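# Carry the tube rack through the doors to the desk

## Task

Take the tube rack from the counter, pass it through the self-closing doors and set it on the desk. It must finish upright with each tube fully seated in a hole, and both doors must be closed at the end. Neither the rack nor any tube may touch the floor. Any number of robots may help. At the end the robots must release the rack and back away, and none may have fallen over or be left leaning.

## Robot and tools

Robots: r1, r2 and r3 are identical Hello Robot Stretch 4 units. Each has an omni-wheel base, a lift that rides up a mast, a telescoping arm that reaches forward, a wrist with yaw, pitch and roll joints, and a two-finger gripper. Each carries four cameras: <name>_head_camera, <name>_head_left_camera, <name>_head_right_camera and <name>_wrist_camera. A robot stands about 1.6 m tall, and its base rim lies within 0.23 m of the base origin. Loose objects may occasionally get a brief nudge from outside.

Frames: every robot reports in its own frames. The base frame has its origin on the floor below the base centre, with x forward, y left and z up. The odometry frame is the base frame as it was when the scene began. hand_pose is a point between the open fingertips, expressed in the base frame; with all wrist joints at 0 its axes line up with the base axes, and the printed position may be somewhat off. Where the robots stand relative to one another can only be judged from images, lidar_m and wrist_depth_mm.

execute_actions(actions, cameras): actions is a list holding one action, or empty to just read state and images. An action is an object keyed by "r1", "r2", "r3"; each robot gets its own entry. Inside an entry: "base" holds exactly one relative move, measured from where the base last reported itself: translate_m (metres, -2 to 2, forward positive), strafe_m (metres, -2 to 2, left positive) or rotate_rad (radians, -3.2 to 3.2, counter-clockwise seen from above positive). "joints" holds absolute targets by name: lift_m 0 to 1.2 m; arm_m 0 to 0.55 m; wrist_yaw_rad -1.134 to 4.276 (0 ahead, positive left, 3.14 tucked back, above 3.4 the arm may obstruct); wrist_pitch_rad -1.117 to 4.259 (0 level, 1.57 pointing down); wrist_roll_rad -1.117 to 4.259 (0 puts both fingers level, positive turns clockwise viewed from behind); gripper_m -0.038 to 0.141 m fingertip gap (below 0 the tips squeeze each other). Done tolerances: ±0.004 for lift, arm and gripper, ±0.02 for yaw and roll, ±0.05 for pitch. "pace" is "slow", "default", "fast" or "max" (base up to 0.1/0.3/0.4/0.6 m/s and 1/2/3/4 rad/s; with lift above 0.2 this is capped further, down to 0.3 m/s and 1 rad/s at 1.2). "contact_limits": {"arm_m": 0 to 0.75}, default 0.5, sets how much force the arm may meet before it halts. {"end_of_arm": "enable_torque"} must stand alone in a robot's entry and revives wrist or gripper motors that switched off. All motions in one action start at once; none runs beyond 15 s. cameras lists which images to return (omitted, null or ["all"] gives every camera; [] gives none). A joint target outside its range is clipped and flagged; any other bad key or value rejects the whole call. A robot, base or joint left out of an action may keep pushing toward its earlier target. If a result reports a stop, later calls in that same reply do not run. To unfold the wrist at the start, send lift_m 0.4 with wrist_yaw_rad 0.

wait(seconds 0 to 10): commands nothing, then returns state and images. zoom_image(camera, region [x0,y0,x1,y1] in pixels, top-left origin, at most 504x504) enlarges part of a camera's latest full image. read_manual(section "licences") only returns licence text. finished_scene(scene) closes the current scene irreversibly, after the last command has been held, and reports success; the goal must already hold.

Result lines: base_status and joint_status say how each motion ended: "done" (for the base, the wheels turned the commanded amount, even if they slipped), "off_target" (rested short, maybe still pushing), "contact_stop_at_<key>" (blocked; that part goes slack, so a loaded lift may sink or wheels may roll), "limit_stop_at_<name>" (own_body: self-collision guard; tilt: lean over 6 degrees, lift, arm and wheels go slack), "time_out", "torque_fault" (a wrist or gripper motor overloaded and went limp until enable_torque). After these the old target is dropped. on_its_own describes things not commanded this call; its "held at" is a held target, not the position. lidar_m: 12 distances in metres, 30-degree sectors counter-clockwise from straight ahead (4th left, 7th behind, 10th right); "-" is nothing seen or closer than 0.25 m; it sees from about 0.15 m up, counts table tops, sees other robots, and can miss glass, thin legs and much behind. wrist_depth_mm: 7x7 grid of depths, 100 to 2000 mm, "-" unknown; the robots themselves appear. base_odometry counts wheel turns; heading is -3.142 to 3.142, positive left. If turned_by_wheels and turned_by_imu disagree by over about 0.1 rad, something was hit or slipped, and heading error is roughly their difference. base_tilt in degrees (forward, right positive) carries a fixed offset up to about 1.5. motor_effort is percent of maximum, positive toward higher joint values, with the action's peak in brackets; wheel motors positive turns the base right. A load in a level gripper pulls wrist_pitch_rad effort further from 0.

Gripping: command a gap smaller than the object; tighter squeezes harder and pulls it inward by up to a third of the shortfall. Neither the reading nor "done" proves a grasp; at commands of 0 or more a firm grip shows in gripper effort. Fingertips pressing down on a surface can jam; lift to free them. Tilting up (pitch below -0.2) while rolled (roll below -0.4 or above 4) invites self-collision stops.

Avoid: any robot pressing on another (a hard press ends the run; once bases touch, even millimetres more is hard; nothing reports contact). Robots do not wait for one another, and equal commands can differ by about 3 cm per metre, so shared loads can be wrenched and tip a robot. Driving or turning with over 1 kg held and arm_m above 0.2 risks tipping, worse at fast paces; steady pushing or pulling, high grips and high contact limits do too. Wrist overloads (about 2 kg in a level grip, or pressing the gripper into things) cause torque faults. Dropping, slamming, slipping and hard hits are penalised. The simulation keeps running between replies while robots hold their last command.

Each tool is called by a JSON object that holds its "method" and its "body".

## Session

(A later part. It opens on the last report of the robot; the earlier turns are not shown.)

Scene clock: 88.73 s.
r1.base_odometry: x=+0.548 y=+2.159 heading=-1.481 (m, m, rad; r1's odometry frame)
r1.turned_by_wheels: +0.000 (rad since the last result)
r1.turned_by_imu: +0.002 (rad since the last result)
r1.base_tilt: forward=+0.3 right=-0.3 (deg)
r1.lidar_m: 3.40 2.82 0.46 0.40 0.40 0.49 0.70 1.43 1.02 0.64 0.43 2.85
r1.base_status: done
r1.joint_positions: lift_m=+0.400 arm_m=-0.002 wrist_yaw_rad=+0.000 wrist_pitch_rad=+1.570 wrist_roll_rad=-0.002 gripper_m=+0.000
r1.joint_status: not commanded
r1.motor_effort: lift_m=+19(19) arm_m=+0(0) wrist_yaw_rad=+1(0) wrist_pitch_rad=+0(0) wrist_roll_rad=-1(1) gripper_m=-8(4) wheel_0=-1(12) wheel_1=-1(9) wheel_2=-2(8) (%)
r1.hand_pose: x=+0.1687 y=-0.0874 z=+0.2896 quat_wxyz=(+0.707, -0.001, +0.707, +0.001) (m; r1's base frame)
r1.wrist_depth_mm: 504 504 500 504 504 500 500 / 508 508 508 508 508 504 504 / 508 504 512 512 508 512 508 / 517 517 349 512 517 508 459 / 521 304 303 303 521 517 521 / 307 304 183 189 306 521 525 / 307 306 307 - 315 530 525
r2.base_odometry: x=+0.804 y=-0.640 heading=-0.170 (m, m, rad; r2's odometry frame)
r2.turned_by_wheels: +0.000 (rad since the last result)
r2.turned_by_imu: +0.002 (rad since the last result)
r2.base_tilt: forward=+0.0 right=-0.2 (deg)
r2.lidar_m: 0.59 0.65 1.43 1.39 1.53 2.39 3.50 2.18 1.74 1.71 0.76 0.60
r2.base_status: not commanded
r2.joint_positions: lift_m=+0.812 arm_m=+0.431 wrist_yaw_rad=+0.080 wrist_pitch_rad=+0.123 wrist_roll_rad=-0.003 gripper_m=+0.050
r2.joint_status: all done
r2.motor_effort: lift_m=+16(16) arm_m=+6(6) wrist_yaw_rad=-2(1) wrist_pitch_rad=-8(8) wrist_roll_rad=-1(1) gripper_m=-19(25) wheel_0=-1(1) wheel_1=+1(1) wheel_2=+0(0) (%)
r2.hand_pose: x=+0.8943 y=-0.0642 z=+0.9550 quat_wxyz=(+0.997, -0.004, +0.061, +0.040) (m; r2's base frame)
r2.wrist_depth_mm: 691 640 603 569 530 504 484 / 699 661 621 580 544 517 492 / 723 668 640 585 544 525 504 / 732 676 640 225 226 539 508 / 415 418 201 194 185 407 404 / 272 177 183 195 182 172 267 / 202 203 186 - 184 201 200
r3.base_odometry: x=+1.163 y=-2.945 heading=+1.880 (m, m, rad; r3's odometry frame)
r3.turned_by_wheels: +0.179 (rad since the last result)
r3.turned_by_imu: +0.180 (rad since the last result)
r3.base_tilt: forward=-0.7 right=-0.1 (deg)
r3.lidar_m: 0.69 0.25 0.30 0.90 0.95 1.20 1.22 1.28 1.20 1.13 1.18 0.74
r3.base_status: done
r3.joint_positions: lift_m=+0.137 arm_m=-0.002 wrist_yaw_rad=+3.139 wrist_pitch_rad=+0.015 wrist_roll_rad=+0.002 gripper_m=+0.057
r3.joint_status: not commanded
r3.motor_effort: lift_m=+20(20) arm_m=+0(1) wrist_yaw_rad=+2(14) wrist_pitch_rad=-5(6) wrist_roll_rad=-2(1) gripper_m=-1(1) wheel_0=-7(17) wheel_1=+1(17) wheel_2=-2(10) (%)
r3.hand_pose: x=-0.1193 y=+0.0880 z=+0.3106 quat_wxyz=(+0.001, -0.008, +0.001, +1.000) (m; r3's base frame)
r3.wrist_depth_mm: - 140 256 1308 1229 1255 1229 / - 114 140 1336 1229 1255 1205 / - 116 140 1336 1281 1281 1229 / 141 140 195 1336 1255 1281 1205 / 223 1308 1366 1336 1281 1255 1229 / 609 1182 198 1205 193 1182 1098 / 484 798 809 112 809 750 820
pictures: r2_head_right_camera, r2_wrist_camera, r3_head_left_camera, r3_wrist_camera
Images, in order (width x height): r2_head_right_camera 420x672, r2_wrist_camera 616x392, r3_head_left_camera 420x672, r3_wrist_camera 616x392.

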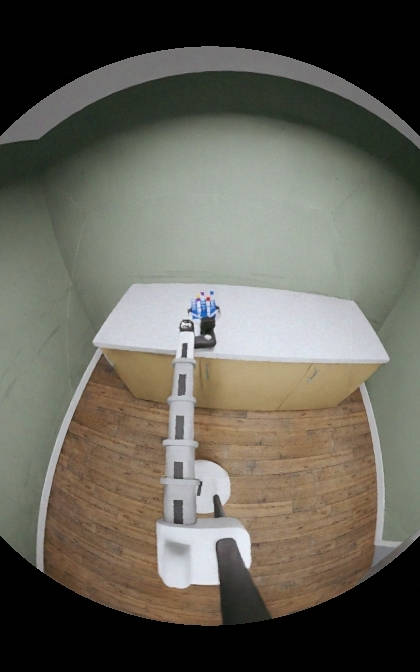

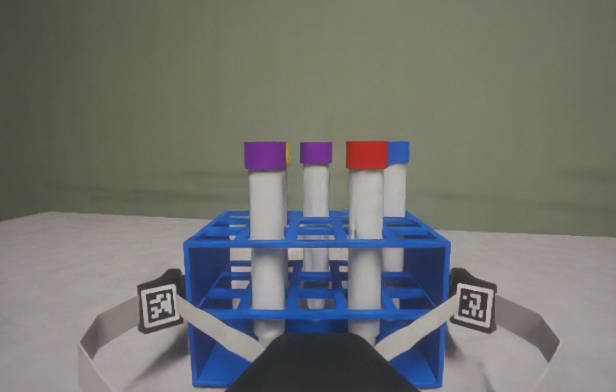

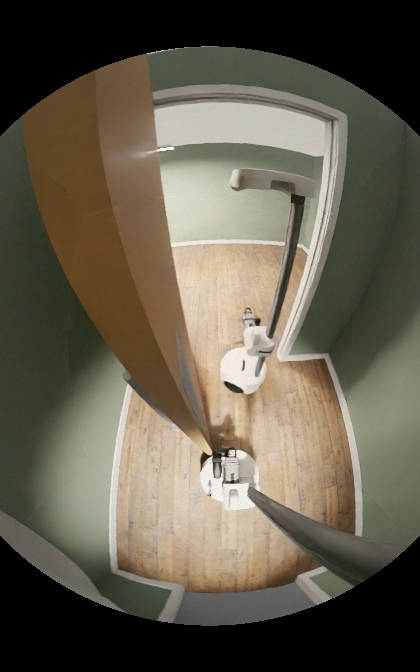

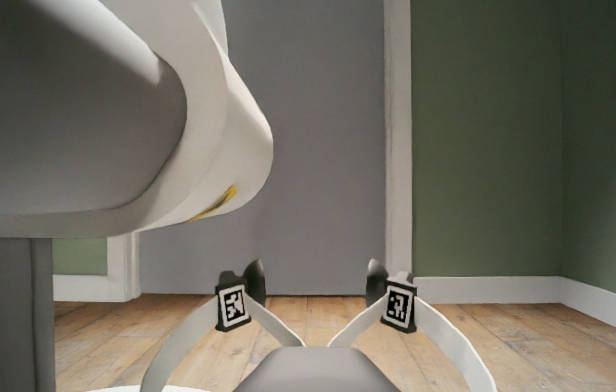

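{"method": "execute_actions", "body": {"actions": [{"r2": {"joints": {"lift_m": 0.87, "arm_m": 0.01}}, "r3": {"base": {"translate_m": -0.7}, "pace": "fast"}, "r1": {"base": {"translate_m": -0.5}, "joints": {"arm_m": 0.3}}}], "cameras": ["r3_head_left_camera", "r3_head_right_camera", "r2_wrist_camera", "r1_head_left_camera"]}}

Scene clock: 103.17 s.
r1.base_odometry: x=+0.503 y=+2.656 heading=-1.481 (m, m, rad; r1's odometry frame)
r1.turned_by_wheels: +0.000 (rad since the last result)
r1.turned_by_imu: -0.001 (rad since the last result)
r1.base_tilt: forward=+0.4 right=-0.3 (deg)
r1.lidar_m: 3.89 0.51 0.26 0.25 - 0.25 0.91 1.43 1.03 0.99 0.93 0.76
r1.base_status: done
r1.joint_positions: lift_m=+0.400 arm_m=+0.298 wrist_yaw_rad=+0.000 wrist_pitch_rad=+1.570 wrist_roll_rad=-0.002 gripper_m=+0.000
r1.joint_status: all done
r1.motor_effort: lift_m=+18(19) arm_m=+9(11) wrist_yaw_rad=+1(0) wrist_pitch_rad=+0(1) wrist_roll_rad=+1(1) gripper_m=-5(5) wheel_0=-8(22) wheel_1=+0(7) wheel_2=+4(15) (%)
r1.hand_pose: x=+0.4695 y=-0.0874 z=+0.2897 quat_wxyz=(+0.707, -0.001, +0.707, +0.001) (m; r1's base frame)
r1.wrist_depth_mm: 500 500 504 508 500 500 455 / 504 508 508 508 508 504 477 / 512 508 512 512 512 512 512 / 517 517 517 512 517 517 512 / 517 521 521 517 521 517 521 / 521 521 183 190 521 521 525 / 530 521 525 - 525 525 525
r2.base_odometry: x=+0.804 y=-0.640 heading=-0.170 (m, m, rad; r2's odometry frame)
r2.turned_by_wheels: +0.000 (rad since the last result)
r2.turned_by_imu: +0.002 (rad since the last result)
r2.base_tilt: forward=+0.0 right=-0.3 (deg)
r2.lidar_m: 0.41 0.64 1.41 1.40 1.54 2.37 3.50 2.15 1.74 1.71 0.76 0.60
r2.base_status: not commanded
r2.joint_positions: lift_m=+0.870 arm_m=+0.011 wrist_yaw_rad=+0.080 wrist_pitch_rad=+0.124 wrist_roll_rad=-0.003 gripper_m=+0.050
r2.joint_status: all done
r2.motor_effort: lift_m=+22(25) arm_m=-6(5) wrist_yaw_rad=+0(1) wrist_pitch_rad=-9(8) wrist_roll_rad=-1(0) gripper_m=-21(21) wheel_0=-1(1) wheel_1=+1(1) wheel_2=+0(0) (%)
r2.hand_pose: x=+0.4742 y=-0.0643 z=+1.0124 quat_wxyz=(+0.997, -0.004, +0.062, +0.040) (m; r2's base frame)
r2.wrist_depth_mm: 1182 1098 1042 976 917 866 831 / 1205 1118 1042 1008 931 891 831 / 1229 1138 1078 1008 960 891 854 / 1281 1160 1098 226 223 917 878 / 621 615 201 194 185 603 597 / 473 176 182 194 181 173 397 / 517 469 186 - 184 349 325
r3.base_odometry: x=+1.376 y=-3.612 heading=+1.880 (m, m, rad; r3's odometry frame)
r3.turned_by_wheels: +0.000 (rad since the last result)
r3.turned_by_imu: -0.001 (rad since the last result)
r3.base_tilt: forward=-0.8 right=+0.0 (deg)
r3.lidar_m: 0.89 1.32 0.95 0.91 0.68 0.53 0.50 0.56 0.73 1.11 1.19 0.98
r3.base_status: done
r3.joint_positions: lift_m=+0.137 arm_m=-0.002 wrist_yaw_rad=+3.140 wrist_pitch_rad=+0.015 wrist_roll_rad=+0.002 gripper_m=+0.057
r3.joint_status: not commanded
r3.motor_effort: lift_m=+21(20) arm_m=+0(0) wrist_yaw_rad=+3(5) wrist_pitch_rad=-6(5) wrist_roll_rad=-2(1) gripper_m=-1(0) wheel_0=+1(11) wheel_1=+1(8) wheel_2=-1(12) (%)
r3.hand_pose: x=-0.1193 y=+0.0880 z=+0.3106 quat_wxyz=(+0.001, -0.008, +0.001, +1.000) (m; r3's base frame)
r3.wrist_depth_mm: - 140 256 640 640 569 569 / - 115 141 640 647 574 564 / - 116 140 647 647 574 569 / 141 140 195 640 647 585 559 / 222 654 654 647 647 585 564 / 436 647 199 640 194 574 569 / 436 654 647 112 634 559 564
pictures: r1_head_left_camera, r2_wrist_camera, r3_head_left_camera, r3_head_right_camera
Images, in order (width x height): r1_head_left_camera 420x672, r2_wrist_camera 616x392, r3_head_left_camera 420x672, r3_head_right_camera 420x672.

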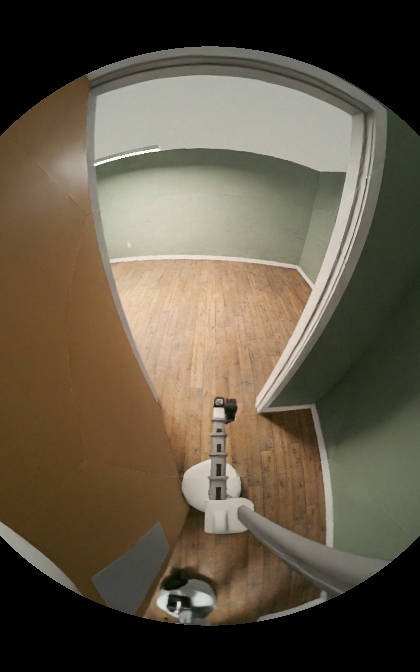

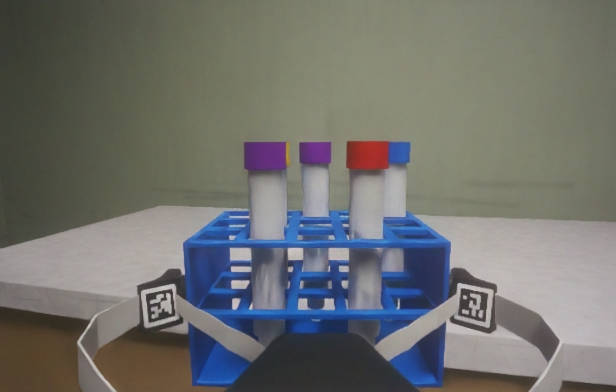

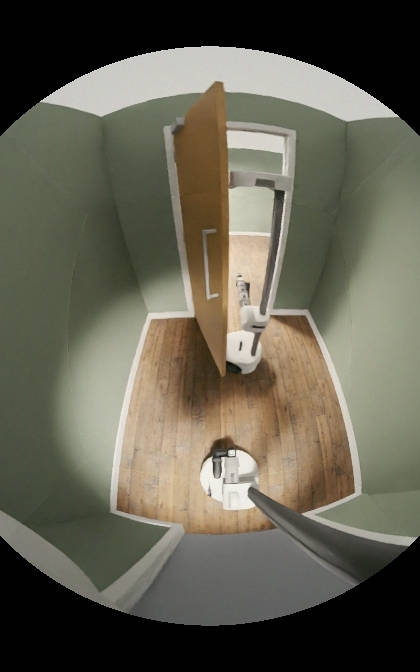

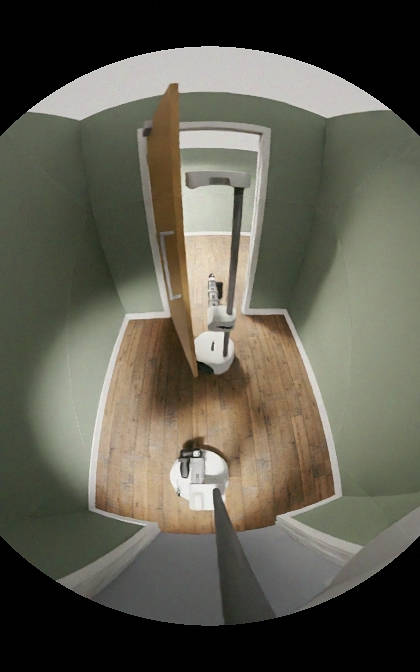

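{"method": "execute_actions", "body": {"actions": [{"r2": {"base": {"rotate_rad": -1.71}, "joints": {"wrist_yaw_rad": 0.0}}, "r3": {"base": {"translate_m": -0.2}}, "r1": {"base": {"strafe_m": 0.2}, "pace": "slow"}}], "cameras": ["r2_head_camera", "r2_head_right_camera", "r1_head_left_camera"]}}

Scene clock: 110.10 s.
r1.base_odometry: x=+0.702 y=+2.674 heading=-1.481 (m, m, rad; r1's odometry frame)
r1.turned_by_wheels: +0.000 (rad since the last result)
r1.turned_by_imu: -0.002 (rad since the last result)
r1.base_tilt: forward=+0.3 right=-0.4 (deg)
r1.lidar_m: 3.90 0.30 0.25 - 0.25 0.26 1.10 1.69 1.23 1.18 0.89 0.88
r1.base_status: done
r1.joint_positions: lift_m=+0.400 arm_m=+0.298 wrist_yaw_rad=+0.000 wrist_pitch_rad=+1.570 wrist_roll_rad=-0.002 gripper_m=+0.000
r1.joint_status: not commanded
r1.motor_effort: lift_m=+17(17) arm_m=+9(9) wrist_yaw_rad=+1(1) wrist_pitch_rad=+0(0) wrist_roll_rad=-2(2) gripper_m=-6(6) wheel_0=-6(9) wheel_1=+9(12) wheel_2=+0(6) (%)
r1.hand_pose: x=+0.4695 y=-0.0874 z=+0.2897 quat_wxyz=(+0.707, -0.001, +0.707, +0.001) (m; r1's base frame)
r1.wrist_depth_mm: 500 504 504 508 500 500 500 / 504 508 512 504 508 508 504 / 484 508 508 512 512 512 504 / 477 517 517 517 512 517 517 / 469 517 521 521 517 512 521 / 462 521 184 190 521 521 521 / 449 525 525 - 530 525 525
r2.base_odometry: x=+0.804 y=-0.640 heading=-1.879 (m, m, rad; r2's odometry frame)
r2.turned_by_wheels: -1.710 (rad since the last result)
r2.turned_by_imu: -1.698 (rad since the last result)
r2.base_tilt: forward=+0.0 right=-0.2 (deg)
r2.lidar_m: 0.41 0.87 0.63 0.59 0.62 0.84 1.40 1.46 2.00 3.46 2.42 0.46
r2.base_status: done
r2.joint_positions: lift_m=+0.870 arm_m=+0.011 wrist_yaw_rad=+0.000 wrist_pitch_rad=+0.124 wrist_roll_rad=-0.003 gripper_m=+0.050
r2.joint_status: all done
r2.motor_effort: lift_m=+21(22) arm_m=-6(6) wrist_yaw_rad=-1(8) wrist_pitch_rad=-8(9) wrist_roll_rad=-1(0) gripper_m=-21(19) wheel_0=+2(7) wheel_1=-1(8) wheel_2=+0(8) (%)
r2.hand_pose: x=+0.4682 y=-0.0875 z=+1.0125 quat_wxyz=(+0.998, -0.001, +0.062, +0.000) (m; r2's base frame)
r2.wrist_depth_mm: 1430 1430 1397 1430 1366 1397 1336 / 1499 1430 1430 1430 1430 1430 1397 / 1464 1499 1499 1464 1464 1430 1430 / 1499 1499 1464 226 222 1499 1464 / 1576 1618 201 194 185 1499 1499 / 1255 177 181 195 182 173 1537 / 891 1576 186 - 184 1537 1537
r3.base_odometry: x=+1.437 y=-3.803 heading=+1.880 (m, m, rad; r3's odometry frame)
r3.turned_by_wheels: +0.000 (rad since the last result)
r3.turned_by_imu: +0.000 (rad since the last result)
r3.base_tilt: forward=-0.7 right=+0.0 (deg)
r3.lidar_m: 1.09 1.13 0.98 0.90 0.42 0.33 0.30 0.34 0.45 0.98 1.21 1.65
r3.base_status: done
r3.joint_positions: lift_m=+0.137 arm_m=-0.002 wrist_yaw_rad=+3.140 wrist_pitch_rad=+0.015 wrist_roll_rad=+0.002 gripper_m=+0.057
r3.joint_status: not commanded
r3.motor_effort: lift_m=+21(20) arm_m=+0(0) wrist_yaw_rad=+1(4) wrist_pitch_rad=-5(5) wrist_roll_rad=-4(2) gripper_m=-2(1) wheel_0=+0(6) wheel_1=+1(4) wheel_2=+0(8) (%)
r3.hand_pose: x=-0.1193 y=+0.0880 z=+0.3106 quat_wxyz=(+0.001, -0.008, +0.001, +1.000) (m; r3's base frame)
r3.wrist_depth_mm: - 140 256 445 442 439 389 / - 114 140 442 442 439 392 / - 116 140 442 442 442 392 / 141 140 196 445 442 439 394 / 222 449 452 452 445 442 392 / 336 452 198 449 194 442 394 / 338 452 445 112 445 439 394
pictures: r1_head_left_camera, r2_head_camera, r2_head_right_camera
Images, in order (width x height): r1_head_left_camera 420x672, r2_head_camera 420x560, r2_head_right_camera 420x672.

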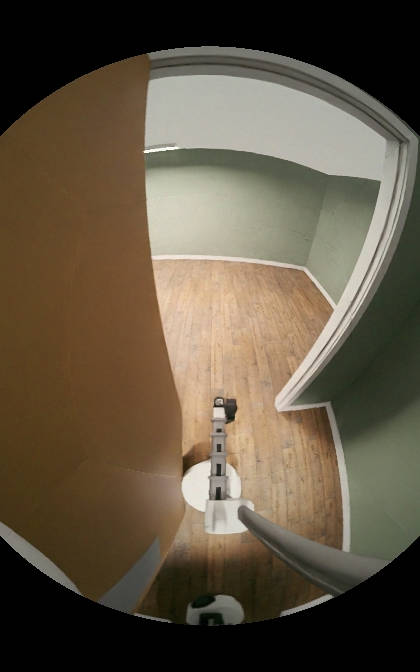

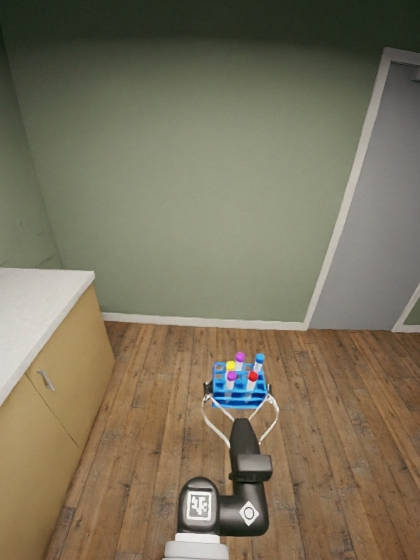

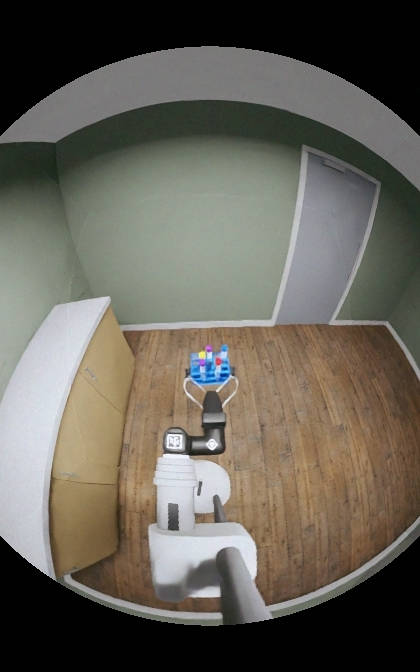

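{"method": "execute_actions", "body": {"actions": [{"r2": {"base": {"strafe_m": -1.0}, "pace": "fast"}, "r3": {"base": {"strafe_m": -0.2}, "joints": {"lift_m": 0.4}}, "r1": {"base": {"translate_m": -0.58}, "joints": {"arm_m": 0.42}}}], "cameras": ["r3_head_left_camera", "r1_head_left_camera"]}}

Scene clock: 139.27 s.
r1.base_odometry: x=+0.649 y=+3.252 heading=-1.482 (m, m, rad; r1's odometry frame)
r1.turned_by_wheels: -0.001 (rad since the last result)
r1.turned_by_imu: -0.001 (rad since the last result)
r1.base_tilt: forward=+0.4 right=-0.4 (deg)
r1.lidar_m: 0.32 0.39 0.91 0.86 0.90 1.05 0.59 0.55 1.26 1.18 1.24 1.35
r1.base_status: done
r1.joint_positions: lift_m=+0.400 arm_m=+0.419 wrist_yaw_rad=+0.000 wrist_pitch_rad=+1.570 wrist_roll_rad=-0.002 gripper_m=+0.000
r1.joint_status: all done
r1.motor_effort: lift_m=+18(17) arm_m=+8(11) wrist_yaw_rad=+1(0) wrist_pitch_rad=+0(0) wrist_roll_rad=+0(1) gripper_m=-6(5) wheel_0=-9(19) wheel_1=-3(4) wheel_2=-3(9) (%)
r1.hand_pose: x=+0.5896 y=-0.0874 z=+0.2897 quat_wxyz=(+0.707, -0.001, +0.707, +0.001) (m; r1's base frame)
r1.wrist_depth_mm: 314 496 500 500 504 500 500 / 301 462 504 508 504 504 508 / 287 427 508 508 508 504 508 / 274 397 517 512 508 512 517 / 260 370 517 517 521 517 517 / 247 334 183 189 525 525 521 / 235 283 466 - 525 535 530
r2.base_odometry: x=-0.149 y=-0.336 heading=-1.879 (m, m, rad; r2's odometry frame)
r2.turned_by_wheels: +0.000 (rad since the last result)
r2.turned_by_imu: +0.001 (rad since the last result)
r2.base_tilt: forward=+0.0 right=-0.3 (deg)
r2.lidar_m: 0.41 1.79 1.68 1.59 1.68 1.46 1.40 1.45 1.99 2.45 2.48 0.49
r2.base_status: done
r2.joint_positions: lift_m=+0.870 arm_m=+0.011 wrist_yaw_rad=+0.000 wrist_pitch_rad=+0.124 wrist_roll_rad=-0.003 gripper_m=+0.050
r2.joint_status: not commanded
r2.motor_effort: lift_m=+21(21) arm_m=-6(5) wrist_yaw_rad=-1(1) wrist_pitch_rad=-8(8) wrist_roll_rad=+0(0) gripper_m=-19(20) wheel_0=-1(9) wheel_1=+2(11) wheel_2=+0(0) (%)
r2.hand_pose: x=+0.4682 y=-0.0874 z=+1.0125 quat_wxyz=(+0.998, -0.001, +0.062, +0.000) (m; r2's base frame)
r2.wrist_depth_mm: 1397 1430 1397 1366 1397 1366 1397 / 1430 1464 1464 1464 1430 1430 1430 / 1537 1464 1430 1430 1464 1464 1430 / 1537 1464 1499 227 227 1499 1499 / 1576 1499 200 195 185 1499 1537 / 1576 177 182 195 183 172 1464 / 1618 1618 186 - 184 1618 1576
r3.base_odometry: x=+1.627 y=-3.742 heading=+1.880 (m, m, rad; r3's odometry frame)
r3.turned_by_wheels: +0.000 (rad since the last result)
r3.turned_by_imu: +0.000 (rad since the last result)
r3.base_tilt: forward=-0.7 right=+0.0 (deg)
r3.lidar_m: 0.55 0.56 1.18 1.05 0.48 0.32 0.31 0.33 0.45 0.93 0.98 1.36
r3.base_status: done
r3.joint_positions: lift_m=+0.400 arm_m=-0.002 wrist_yaw_rad=+3.140 wrist_pitch_rad=+0.015 wrist_roll_rad=+0.002 gripper_m=+0.057
r3.joint_status: all done
r3.motor_effort: lift_m=+24(25) arm_m=+0(0) wrist_yaw_rad=+2(2) wrist_pitch_rad=-5(5) wrist_roll_rad=-2(3) gripper_m=-3(5) wheel_0=-3(6) wheel_1=+0(8) wheel_2=+0(1) (%)
r3.hand_pose: x=-0.1193 y=+0.0879 z=+0.5736 quat_wxyz=(+0.001, -0.008, +0.001, +1.000) (m; r3's base frame)
r3.wrist_depth_mm: - 140 256 445 442 439 436 / - 114 140 445 445 442 436 / - 116 140 445 442 445 439 / 141 140 196 449 442 442 439 / 222 449 445 445 442 442 442 / 338 449 198 445 193 445 439 / 334 449 449 112 445 442 442
pictures: r1_head_left_camera, r3_head_left_camera
Images, in order (width x height): r1_head_left_camera 420x672, r3_head_left_camera 420x672.

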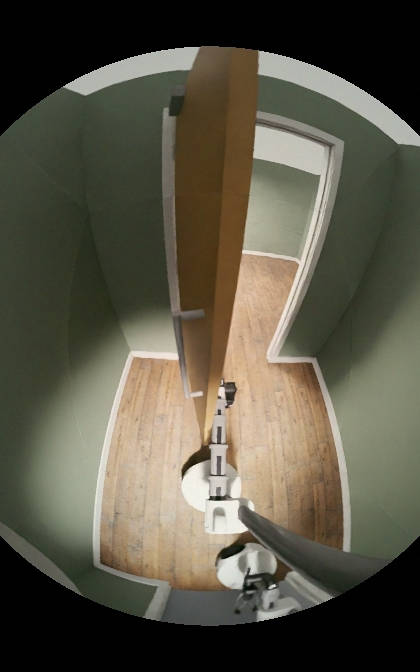

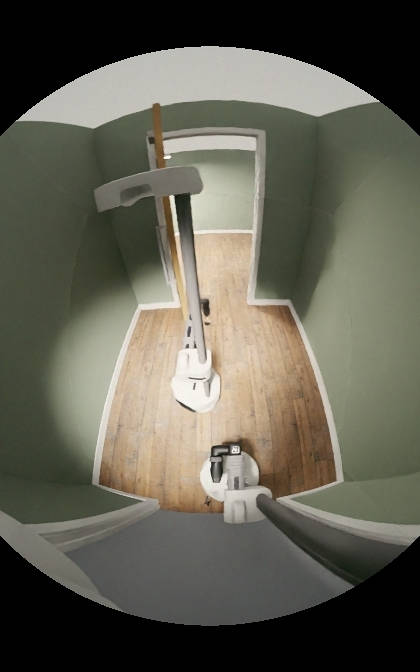

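{"method": "execute_actions", "body": {"actions": [{"r2": {"base": {"strafe_m": -0.85}}, "r3": {"base": {"translate_m": -0.62}, "pace": "slow"}, "r1": {"base": {"strafe_m": 0.19}, "pace": "slow"}}], "cameras": ["r3_head_left_camera", "r1_head_left_camera", "r2_head_camera"]}}

Scene clock: 151.13 s.
r1.base_odometry: x=+0.838 y=+3.268 heading=-1.483 (m, m, rad; r1's odometry frame)
r1.turned_by_wheels: -0.001 (rad since the last result)
r1.turned_by_imu: -0.007 (rad since the last result)
r1.base_tilt: forward=+0.3 right=-0.4 (deg)
r1.lidar_m: 0.28 0.37 0.71 0.67 0.71 0.96 1.00 1.17 1.41 1.38 1.44 1.44
r1.base_status: done
r1.joint_positions: lift_m=+0.400 arm_m=+0.419 wrist_yaw_rad=+0.000 wrist_pitch_rad=+1.570 wrist_roll_rad=-0.002 gripper_m=+0.000
r1.joint_status: not commanded
r1.motor_effort: lift_m=+18(18) arm_m=+9(9) wrist_yaw_rad=+0(1) wrist_pitch_rad=+1(1) wrist_roll_rad=-1(2) gripper_m=-6(6) wheel_0=-10(15) wheel_1=+2(9) wheel_2=-5(5) (%)
r1.hand_pose: x=+0.5896 y=-0.0874 z=+0.2897 quat_wxyz=(+0.707, -0.001, +0.707, +0.001) (m; r1's base frame)
r1.wrist_depth_mm: 196 287 500 500 504 500 500 / 197 290 504 504 508 500 508 / 198 290 512 508 512 508 504 / 198 289 517 512 512 517 512 / 197 287 517 517 517 517 517 / 195 266 183 190 521 521 525 / 193 242 439 - 525 525 530
r2.base_odometry: x=-0.959 y=-0.078 heading=-1.880 (m, m, rad; r2's odometry frame)
r2.turned_by_wheels: +0.000 (rad since the last result)
r2.turned_by_imu: +0.000 (rad since the last result)
r2.base_tilt: forward=+0.0 right=-0.3 (deg)
r2.lidar_m: 0.42 1.04 2.42 2.45 2.01 1.44 1.39 1.45 1.70 1.59 1.66 0.49
r2.base_status: done
r2.joint_positions: lift_m=+0.870 arm_m=+0.011 wrist_yaw_rad=+0.000 wrist_pitch_rad=+0.124 wrist_roll_rad=-0.003 gripper_m=+0.050
r2.joint_status: not commanded
r2.motor_effort: lift_m=+21(21) arm_m=-5(6) wrist_yaw_rad=+0(2) wrist_pitch_rad=-9(8) wrist_roll_rad=-1(1) gripper_m=-21(24) wheel_0=-1(11) wheel_1=-1(9) wheel_2=+0(1) (%)
r2.hand_pose: x=+0.4682 y=-0.0874 z=+1.0125 quat_wxyz=(+0.998, -0.001, +0.062, +0.000) (m; r2's base frame)
r2.wrist_depth_mm: 1397 1138 - 1430 1397 1397 1366 / 1464 1008 - 1464 1397 1464 1430 / 1430 1160 - 1430 1464 1499 1430 / 1537 1308 - 226 228 1499 1537 / 1576 854 200 195 185 1499 1537 / 1576 176 182 195 182 173 1576 / 1618 1160 186 - 184 1618 1499
r3.base_odometry: x=+1.816 y=-4.332 heading=+1.879 (m, m, rad; r3's odometry frame)
r3.turned_by_wheels: -0.001 (rad since the last result)
r3.turned_by_imu: -0.150 (rad since the last result)
r3.base_tilt: forward=-0.7 right=+0.0 (deg)
r3.lidar_m: 2.57 1.16 0.41 0.25 0.25 0.25 0.25 0.43 2.24 1.95 0.48 0.52
r3.base_status: done
r3.joint_positions: lift_m=+0.400 arm_m=-0.002 wrist_yaw_rad=+3.140 wrist_pitch_rad=+0.015 wrist_roll_rad=+0.002 gripper_m=+0.057
r3.joint_status: not commanded
r3.motor_effort: lift_m=+21(23) arm_m=-1(0) wrist_yaw_rad=+1(1) wrist_pitch_rad=-5(5) wrist_roll_rad=-1(4) gripper_m=-3(3) wheel_0=-12(17) wheel_1=-2(22) wheel_2=+6(22) (%)
r3.hand_pose: x=-0.1193 y=+0.0879 z=+0.5738 quat_wxyz=(+0.001, -0.008, +0.001, +1.000) (m; r3's base frame)
r3.wrist_depth_mm: - 140 255 330 266 222 198 / - 114 140 330 267 223 199 / - 117 140 319 267 224 200 / 141 140 195 332 267 224 200 / 223 1618 436 332 260 224 200 / 960 1397 198 320 194 224 200 / 750 1281 439 112 259 212 199
pictures: r1_head_left_camera, r2_head_camera, r3_head_left_camera
Images, in order (width x height): r1_head_left_camera 420x672, r2_head_camera 420x560, r3_head_left_camera 420x672.

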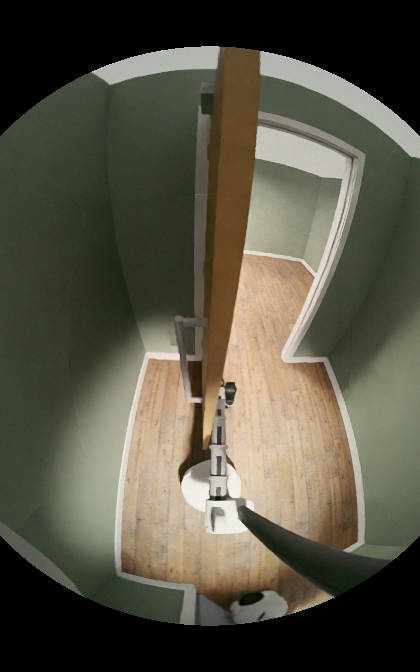

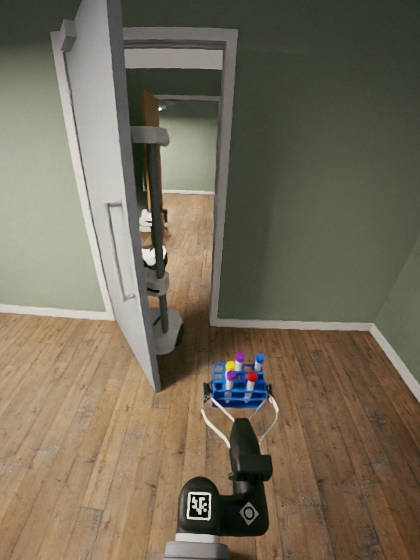

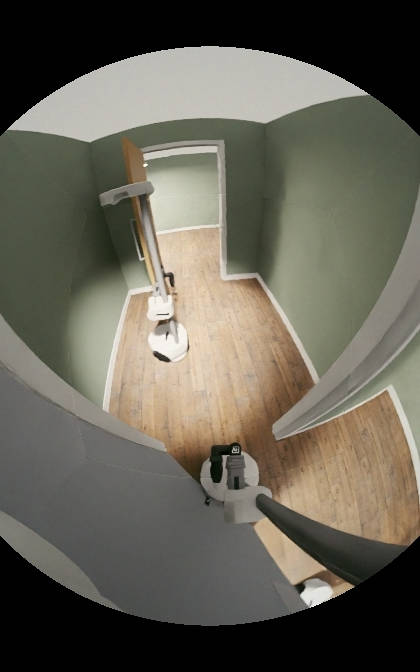

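{"method": "execute_actions", "body": {"actions": []}}

Scene clock: 168.07 s.
r1.base_odometry: x=+0.838 y=+3.268 heading=-1.483 (m, m, rad; r1's odometry frame)
r1.turned_by_wheels: +0.000 (rad since the last result)
r1.turned_by_imu: -0.001 (rad since the last result)
r1.base_tilt: forward=+0.3 right=-0.3 (deg)
r1.lidar_m: 0.28 0.38 0.72 0.68 0.72 0.94 0.98 1.16 1.41 1.38 1.43 1.44
r1.base_status: done
r1.joint_positions: lift_m=+0.400 arm_m=+0.419 wrist_yaw_rad=+0.000 wrist_pitch_rad=+1.570 wrist_roll_rad=-0.002 gripper_m=+0.000
r1.joint_status: not commanded
r1.motor_effort: lift_m=+18(18) arm_m=+9(9) wrist_yaw_rad=+1(1) wrist_pitch_rad=+1(1) wrist_roll_rad=+2(2) gripper_m=-5(6) wheel_0=-10(15) wheel_1=+1(9) wheel_2=-5(5) (%)
r1.hand_pose: x=+0.5896 y=-0.0874 z=+0.2897 quat_wxyz=(+0.707, -0.001, +0.707, +0.001) (m; r1's base frame)
r1.wrist_depth_mm: 196 287 504 504 500 496 504 / 198 289 508 508 508 504 504 / 198 290 508 512 512 508 508 / 198 290 517 517 517 508 508 / 197 289 517 517 517 517 517 / 195 266 183 189 525 521 530 / 193 243 439 - 525 530 521
r2.base_odometry: x=-0.959 y=-0.078 heading=-1.880 (m, m, rad; r2's odometry frame)
r2.turned_by_wheels: +0.000 (rad since the last result)
r2.turned_by_imu: +0.001 (rad since the last result)
r2.base_tilt: forward=+0.0 right=-0.2 (deg)
r2.lidar_m: 0.42 1.05 2.44 2.46 2.00 1.46 1.39 1.45 1.71 1.60 1.67 0.50
r2.base_status: done
r2.joint_positions: lift_m=+0.870 arm_m=+0.011 wrist_yaw_rad=+0.000 wrist_pitch_rad=+0.124 wrist_roll_rad=-0.003 gripper_m=+0.050
r2.joint_status: not commanded
r2.motor_effort: lift_m=+21(21) arm_m=-5(6) wrist_yaw_rad=-2(2) wrist_pitch_rad=-9(8) wrist_roll_rad=+0(1) gripper_m=-20(24) wheel_0=-1(11) wheel_1=-1(9) wheel_2=+0(1) (%)
r2.hand_pose: x=+0.4682 y=-0.0874 z=+1.0125 quat_wxyz=(+0.998, -0.001, +0.062, +0.000) (m; r2's base frame)
r2.wrist_depth_mm: 1430 1138 - 1430 1397 1397 1366 / 1430 991 - 1464 1397 1397 1397 / 1464 1160 - 1464 1464 1430 1464 / 1576 1308 - 225 228 1430 1537 / 1537 866 200 194 185 1499 1499 / 1576 177 182 194 182 172 1537 / 1576 1138 186 - 185 1618 1618
r3.base_odometry: x=+1.816 y=-4.332 heading=+1.879 (m, m, rad; r3's odometry frame)
r3.turned_by_wheels: +0.000 (rad since the last result)
r3.turned_by_imu: +0.000 (rad since the last result)
r3.base_tilt: forward=-0.7 right=+0.0 (deg)
r3.lidar_m: 2.53 1.17 0.43 0.25 0.27 0.25 0.25 0.40 2.22 1.92 0.44 0.53
r3.base_status: done
r3.joint_positions: lift_m=+0.400 arm_m=-0.002 wrist_yaw_rad=+3.140 wrist_pitch_rad=+0.015 wrist_roll_rad=+0.002 gripper_m=+0.057
r3.joint_status: not commanded
r3.motor_effort: lift_m=+21(23) arm_m=+0(0) wrist_yaw_rad=+2(1) wrist_pitch_rad=-5(5) wrist_roll_rad=-2(4) gripper_m=-2(3) wheel_0=-12(17) wheel_1=-2(22) wheel_2=+6(22) (%)
r3.hand_pose: x=-0.1193 y=+0.0879 z=+0.5738 quat_wxyz=(+0.001, -0.008, +0.001, +1.000) (m; r3's base frame)
r3.wrist_depth_mm: - 140 255 332 267 224 199 / - 114 140 332 267 223 198 / - 117 140 320 267 223 199 / 141 140 195 330 267 224 200 / 223 1661 439 332 259 224 199 / 960 1366 199 320 193 224 199 / 750 1281 442 112 259 212 198
pictures: r1_head_camera, r1_head_left_camera, r1_head_right_camera, r1_wrist_camera, r2_head_camera, r2_head_left_camera, r2_head_right_camera, r2_wrist_camera, r3_head_camera, r3_head_left_camera, r3_head_right_camera, r3_wrist_camera
Images, in order (width x height): r1_head_camera 420x560, r1_head_left_camera 420x672, r1_head_right_camera 420x672, r1_wrist_camera 616x392, r2_head_camera 420x560, r2_head_left_camera 420x672, r2_head_right_camera 420x672, r2_wrist_camera 616x392, r3_head_camera 420x560, r3_head_left_camera 420x672, r3_head_right_camera 420x672, r3_wrist_camera 616x392.

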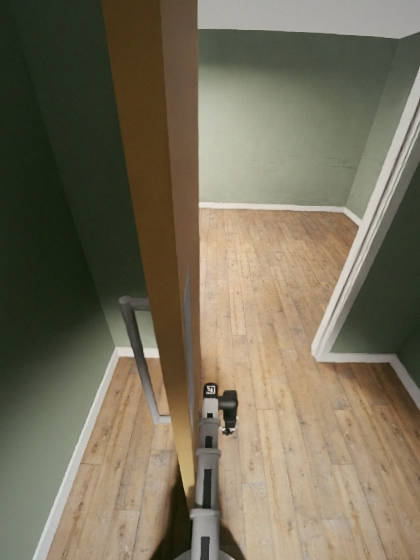

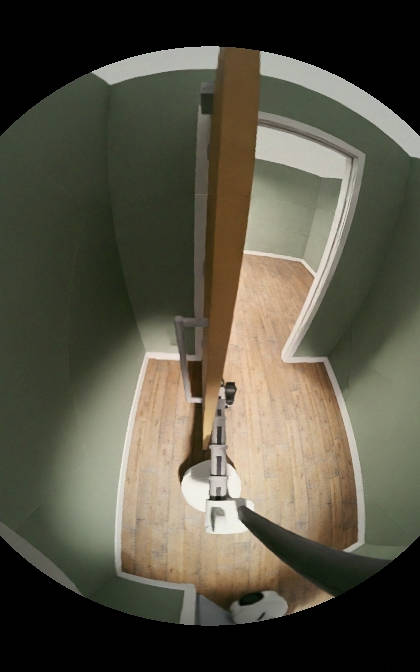

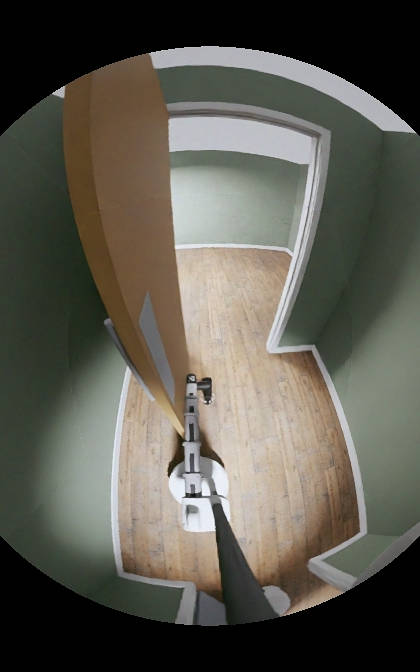

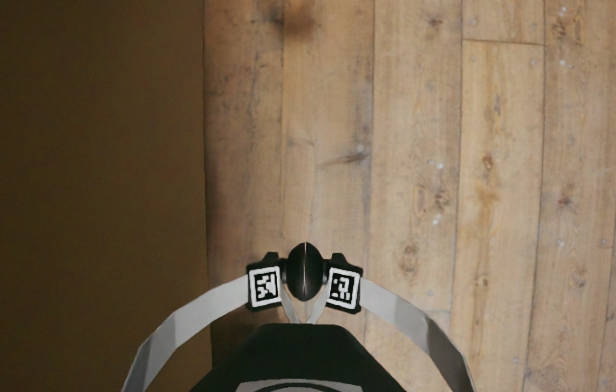

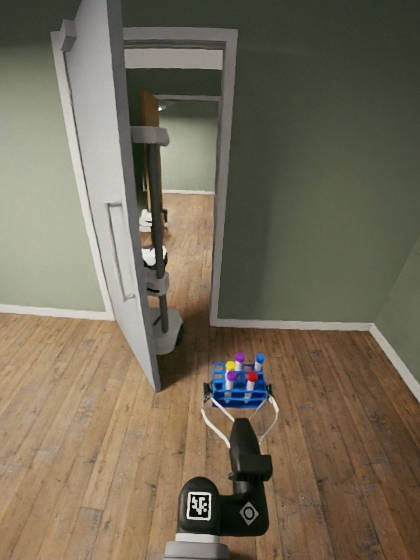

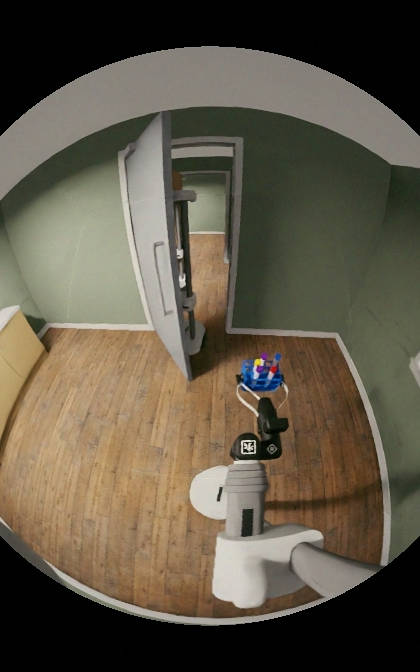

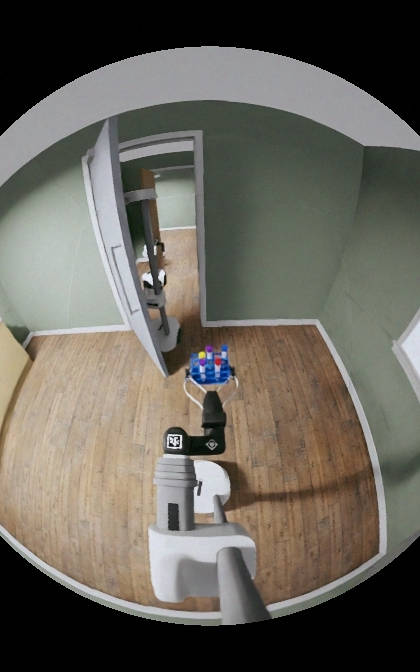

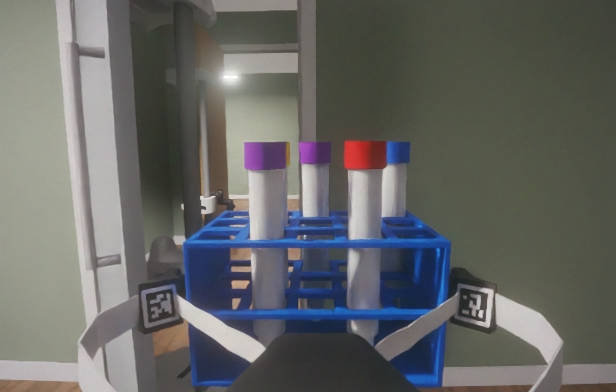

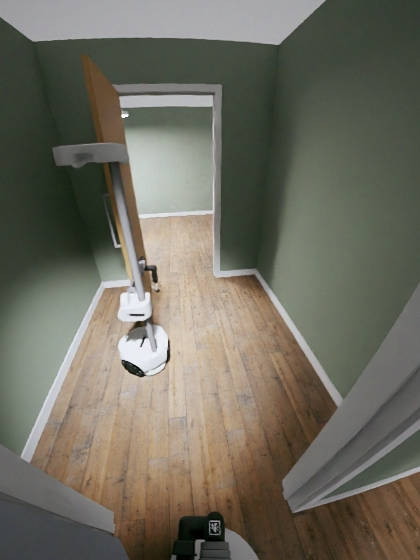

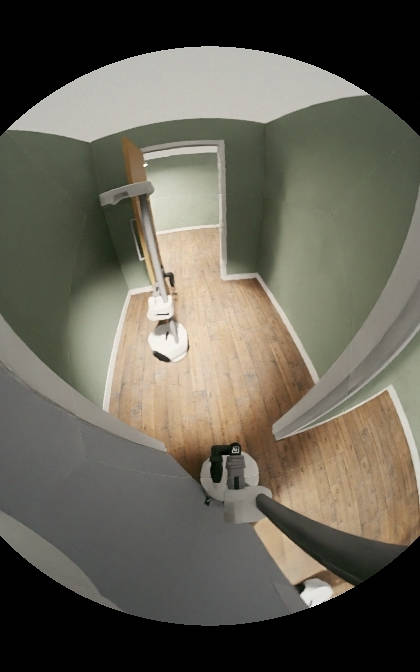

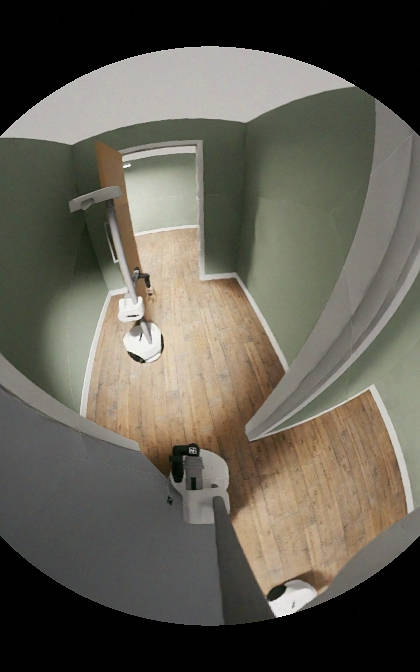

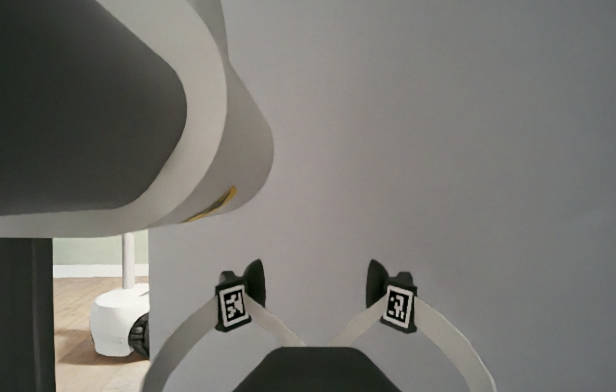

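{"method": "execute_actions", "body": {"actions": [{"r3": {"base": {"translate_m": -0.35}, "joints": {"wrist_pitch_rad": 1.57, "gripper_m": 0.0}}}], "cameras": ["r3_head_left_camera", "r2_head_camera"]}}

Scene clock: 179.43 s.
r1.base_odometry: x=+0.838 y=+3.268 heading=-1.483 (m, m, rad; r1's odometry frame)
r1.turned_by_wheels: +0.000 (rad since the last result)
r1.turned_by_imu: -0.002 (rad since the last result)
r1.base_tilt: forward=+0.3 right=-0.4 (deg)
r1.lidar_m: 0.28 0.37 0.71 0.67 0.71 0.96 1.00 1.28 1.41 1.37 1.43 1.43
r1.base_status: not commanded
r1.joint_positions: lift_m=+0.400 arm_m=+0.419 wrist_yaw_rad=+0.000 wrist_pitch_rad=+1.570 wrist_roll_rad=-0.002 gripper_m=+0.000
r1.joint_status: not commanded
r1.motor_effort: lift_m=+18(17) arm_m=+9(8) wrist_yaw_rad=+2(1) wrist_pitch_rad=+0(1) wrist_roll_rad=+1(1) gripper_m=-4(6) wheel_0=-10(10) wheel_1=+1(1) wheel_2=-5(5) (%)
r1.hand_pose: x=+0.5896 y=-0.0874 z=+0.2897 quat_wxyz=(+0.707, -0.001, +0.707, +0.001) (m; r1's base frame)
r1.wrist_depth_mm: 196 287 504 500 500 500 500 / 197 289 504 504 504 508 504 / 198 290 512 512 508 508 508 / 198 290 512 512 512 517 512 / 198 287 517 521 517 517 512 / 195 266 184 189 521 525 525 / 192 243 439 - 525 525 525
r2.base_odometry: x=-0.959 y=-0.078 heading=-1.880 (m, m, rad; r2's odometry frame)
r2.turned_by_wheels: +0.000 (rad since the last result)
r2.turned_by_imu: +0.001 (rad since the last result)
r2.base_tilt: forward=+0.0 right=-0.2 (deg)
r2.lidar_m: 0.42 1.03 2.46 2.46 2.04 1.47 1.39 1.46 1.68 1.59 1.66 0.50
r2.base_status: not commanded
r2.joint_positions: lift_m=+0.870 arm_m=+0.011 wrist_yaw_rad=+0.000 wrist_pitch_rad=+0.124 wrist_roll_rad=-0.003 gripper_m=+0.050
r2.joint_status: not commanded
r2.motor_effort: lift_m=+21(21) arm_m=-6(5) wrist_yaw_rad=-1(1) wrist_pitch_rad=-8(8) wrist_roll_rad=-1(2) gripper_m=-22(21) wheel_0=-1(1) wheel_1=-1(1) wheel_2=+0(0) (%)
r2.hand_pose: x=+0.4682 y=-0.0874 z=+1.0125 quat_wxyz=(+0.998, -0.001, +0.062, +0.000) (m; r2's base frame)
r2.wrist_depth_mm: 1138 - - 1397 1397 1336 1397 / 1078 - - 1430 1464 1430 1430 / 1078 - - 1464 1464 1430 1464 / 1098 1430 - 225 226 1464 1464 / 1025 1464 201 193 185 1499 1499 / 854 177 182 195 182 173 1576 / 891 1118 186 - 185 1618 1576
r3.base_odometry: x=+1.922 y=-4.665 heading=+1.879 (m, m, rad; r3's odometry frame)
r3.turned_by_wheels: +0.000 (rad since the last result)
r3.turned_by_imu: +0.000 (rad since the last result)
r3.base_tilt: forward=-0.7 right=+0.0 (deg)
r3.lidar_m: 1.55 0.59 0.27 0.25 - 0.25 0.33 0.87 0.92 2.09 0.94 0.72
r3.base_status: done
r3.joint_positions: lift_m=+0.400 arm_m=-0.002 wrist_yaw_rad=+3.140 wrist_pitch_rad=+1.570 wrist_roll_rad=+0.002 gripper_m=+0.000
r3.joint_status: all done
r3.motor_effort: lift_m=+21(21) arm_m=+0(0) wrist_yaw_rad=+0(1) wrist_pitch_rad=+1(7) wrist_roll_rad=-1(4) gripper_m=-6(5) wheel_0=-5(22) wheel_1=+1(8) wheel_2=+2(17) (%)
r3.hand_pose: x=+0.1689 y=+0.0874 z=+0.2896 quat_wxyz=(+0.001, -0.707, +0.001, +0.707) (m; r3's base frame)
r3.wrist_depth_mm: 309 306 303 304 303 297 231 / 309 306 306 303 301 312 248 / 307 306 303 301 303 366 272 / 306 306 303 301 312 427 301 / 517 306 304 304 517 508 336 / 521 512 303 195 188 508 379 / 521 517 512 112 512 508 427
pictures: r2_head_camera, r3_head_left_camera
Images, in order (width x height): r2_head_camera 420x560, r3_head_left_camera 420x672.

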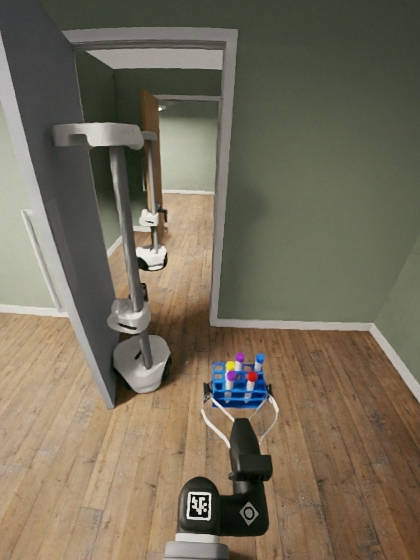

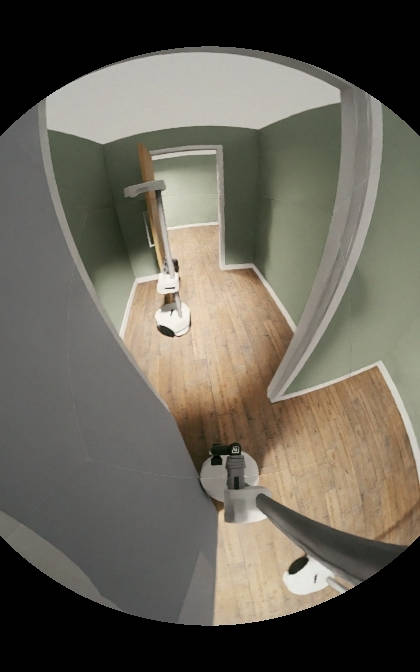

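{"method": "execute_actions", "body": {"actions": [{"r3": {"base": {"strafe_m": 0.17}, "joints": {"wrist_yaw_rad": 0.0, "arm_m": 0.2}}}], "cameras": ["r3_head_left_camera", "r2_head_camera"]}}

Scene clock: 186.07 s.
r1.base_odometry: x=+0.838 y=+3.268 heading=-1.483 (m, m, rad; r1's odometry frame)
r1.turned_by_wheels: +0.000 (rad since the last result)
r1.turned_by_imu: -0.002 (rad since the last result)
r1.base_tilt: forward=+0.2 right=-0.3 (deg)
r1.lidar_m: 0.29 0.37 0.71 0.68 0.72 0.95 0.99 1.25 1.41 1.38 1.45 1.46
r1.base_status: not commanded
r1.joint_positions: lift_m=+0.400 arm_m=+0.419 wrist_yaw_rad=+0.000 wrist_pitch_rad=+1.570 wrist_roll_rad=-0.002 gripper_m=+0.000
r1.joint_status: not commanded
r1.motor_effort: lift_m=+18(18) arm_m=+8(8) wrist_yaw_rad=+2(2) wrist_pitch_rad=+2(1) wrist_roll_rad=+0(1) gripper_m=-5(6) wheel_0=-10(10) wheel_1=+2(1) wheel_2=-5(5) (%)
r1.hand_pose: x=+0.5896 y=-0.0874 z=+0.2897 quat_wxyz=(+0.707, -0.001, +0.707, +0.001) (m; r1's base frame)
r1.wrist_depth_mm: 195 287 500 504 500 500 504 / 197 290 504 504 508 504 504 / 198 290 504 508 508 512 508 / 198 290 517 512 512 512 512 / 196 287 517 512 521 521 521 / 195 266 183 189 521 521 521 / 192 243 442 - 521 525 525
r2.base_odometry: x=-0.959 y=-0.078 heading=-1.880 (m, m, rad; r2's odometry frame)
r2.turned_by_wheels: +0.000 (rad since the last result)
r2.turned_by_imu: +0.001 (rad since the last result)
r2.base_tilt: forward=+0.0 right=-0.3 (deg)
r2.lidar_m: 0.41 1.15 1.15 2.46 2.03 1.47 1.39 1.44 1.70 1.60 1.67 0.47
r2.base_status: not commanded
r2.joint_positions: lift_m=+0.870 arm_m=+0.011 wrist_yaw_rad=+0.000 wrist_pitch_rad=+0.124 wrist_roll_rad=-0.003 gripper_m=+0.050
r2.joint_status: not commanded
r2.motor_effort: lift_m=+21(21) arm_m=-5(5) wrist_yaw_rad=-1(1) wrist_pitch_rad=-9(8) wrist_roll_rad=-1(1) gripper_m=-21(22) wheel_0=-1(1) wheel_1=+0(1) wheel_2=+0(0) (%)
r2.hand_pose: x=+0.4682 y=-0.0874 z=+1.0125 quat_wxyz=(+0.998, -0.001, +0.062, +0.000) (m; r2's base frame)
r2.wrist_depth_mm: 1078 - - 1430 1430 1336 1430 / 1078 - - 1464 1430 1464 1430 / 1078 - - 1499 1499 1430 1464 / 1098 - - 226 228 1499 1499 / 931 1618 201 194 185 1499 1499 / 854 176 181 195 183 173 1499 / 931 1708 186 - 184 1618 1576
r3.base_odometry: x=+1.760 y=-4.717 heading=+1.879 (m, m, rad; r3's odometry frame)
r3.turned_by_wheels: +0.000 (rad since the last result)
r3.turned_by_imu: +0.001 (rad since the last result)
r3.base_tilt: forward=-0.7 right=+0.0 (deg)
r3.lidar_m: 1.43 0.34 0.25 - 0.25 0.25 2.59 1.16 1.00 2.25 0.88 0.83
r3.base_status: done
r3.joint_positions: lift_m=+0.400 arm_m=+0.199 wrist_yaw_rad=+0.000 wrist_pitch_rad=+1.570 wrist_roll_rad=+0.001 gripper_m=+0.000
r3.joint_status: all done
r3.motor_effort: lift_m=+21(21) arm_m=+8(9) wrist_yaw_rad=-2(8) wrist_pitch_rad=+0(0) wrist_roll_rad=-1(3) gripper_m=-4(6) wheel_0=-3(20) wheel_1=+3(22) wheel_2=+1(5) (%)
r3.hand_pose: x=+0.3697 y=-0.0874 z=+0.2896 quat_wxyz=(+0.707, +0.000, +0.707, +0.000) (m; r3's base frame)
r3.wrist_depth_mm: 521 521 517 517 512 508 508 / 517 512 517 517 512 512 508 / 517 517 517 517 504 508 508 / 504 521 517 517 512 508 508 / 488 517 517 512 512 512 508 / 469 517 512 194 188 508 508 / 452 517 512 112 508 508 508
pictures: r2_head_camera, r3_head_left_camera
Images, in order (width x height): r2_head_camera 420x560, r3_head_left_camera 420x672.

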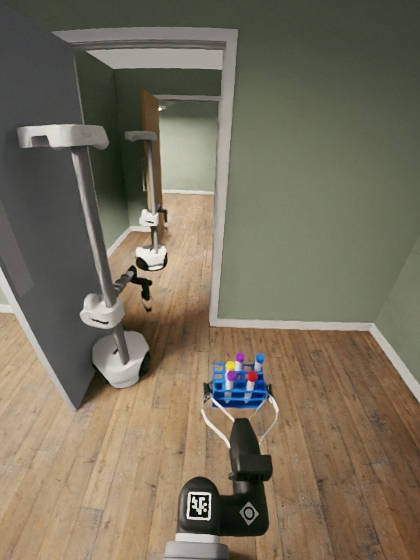

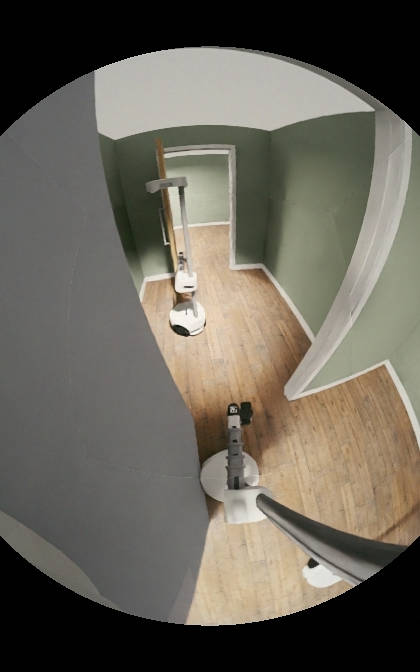

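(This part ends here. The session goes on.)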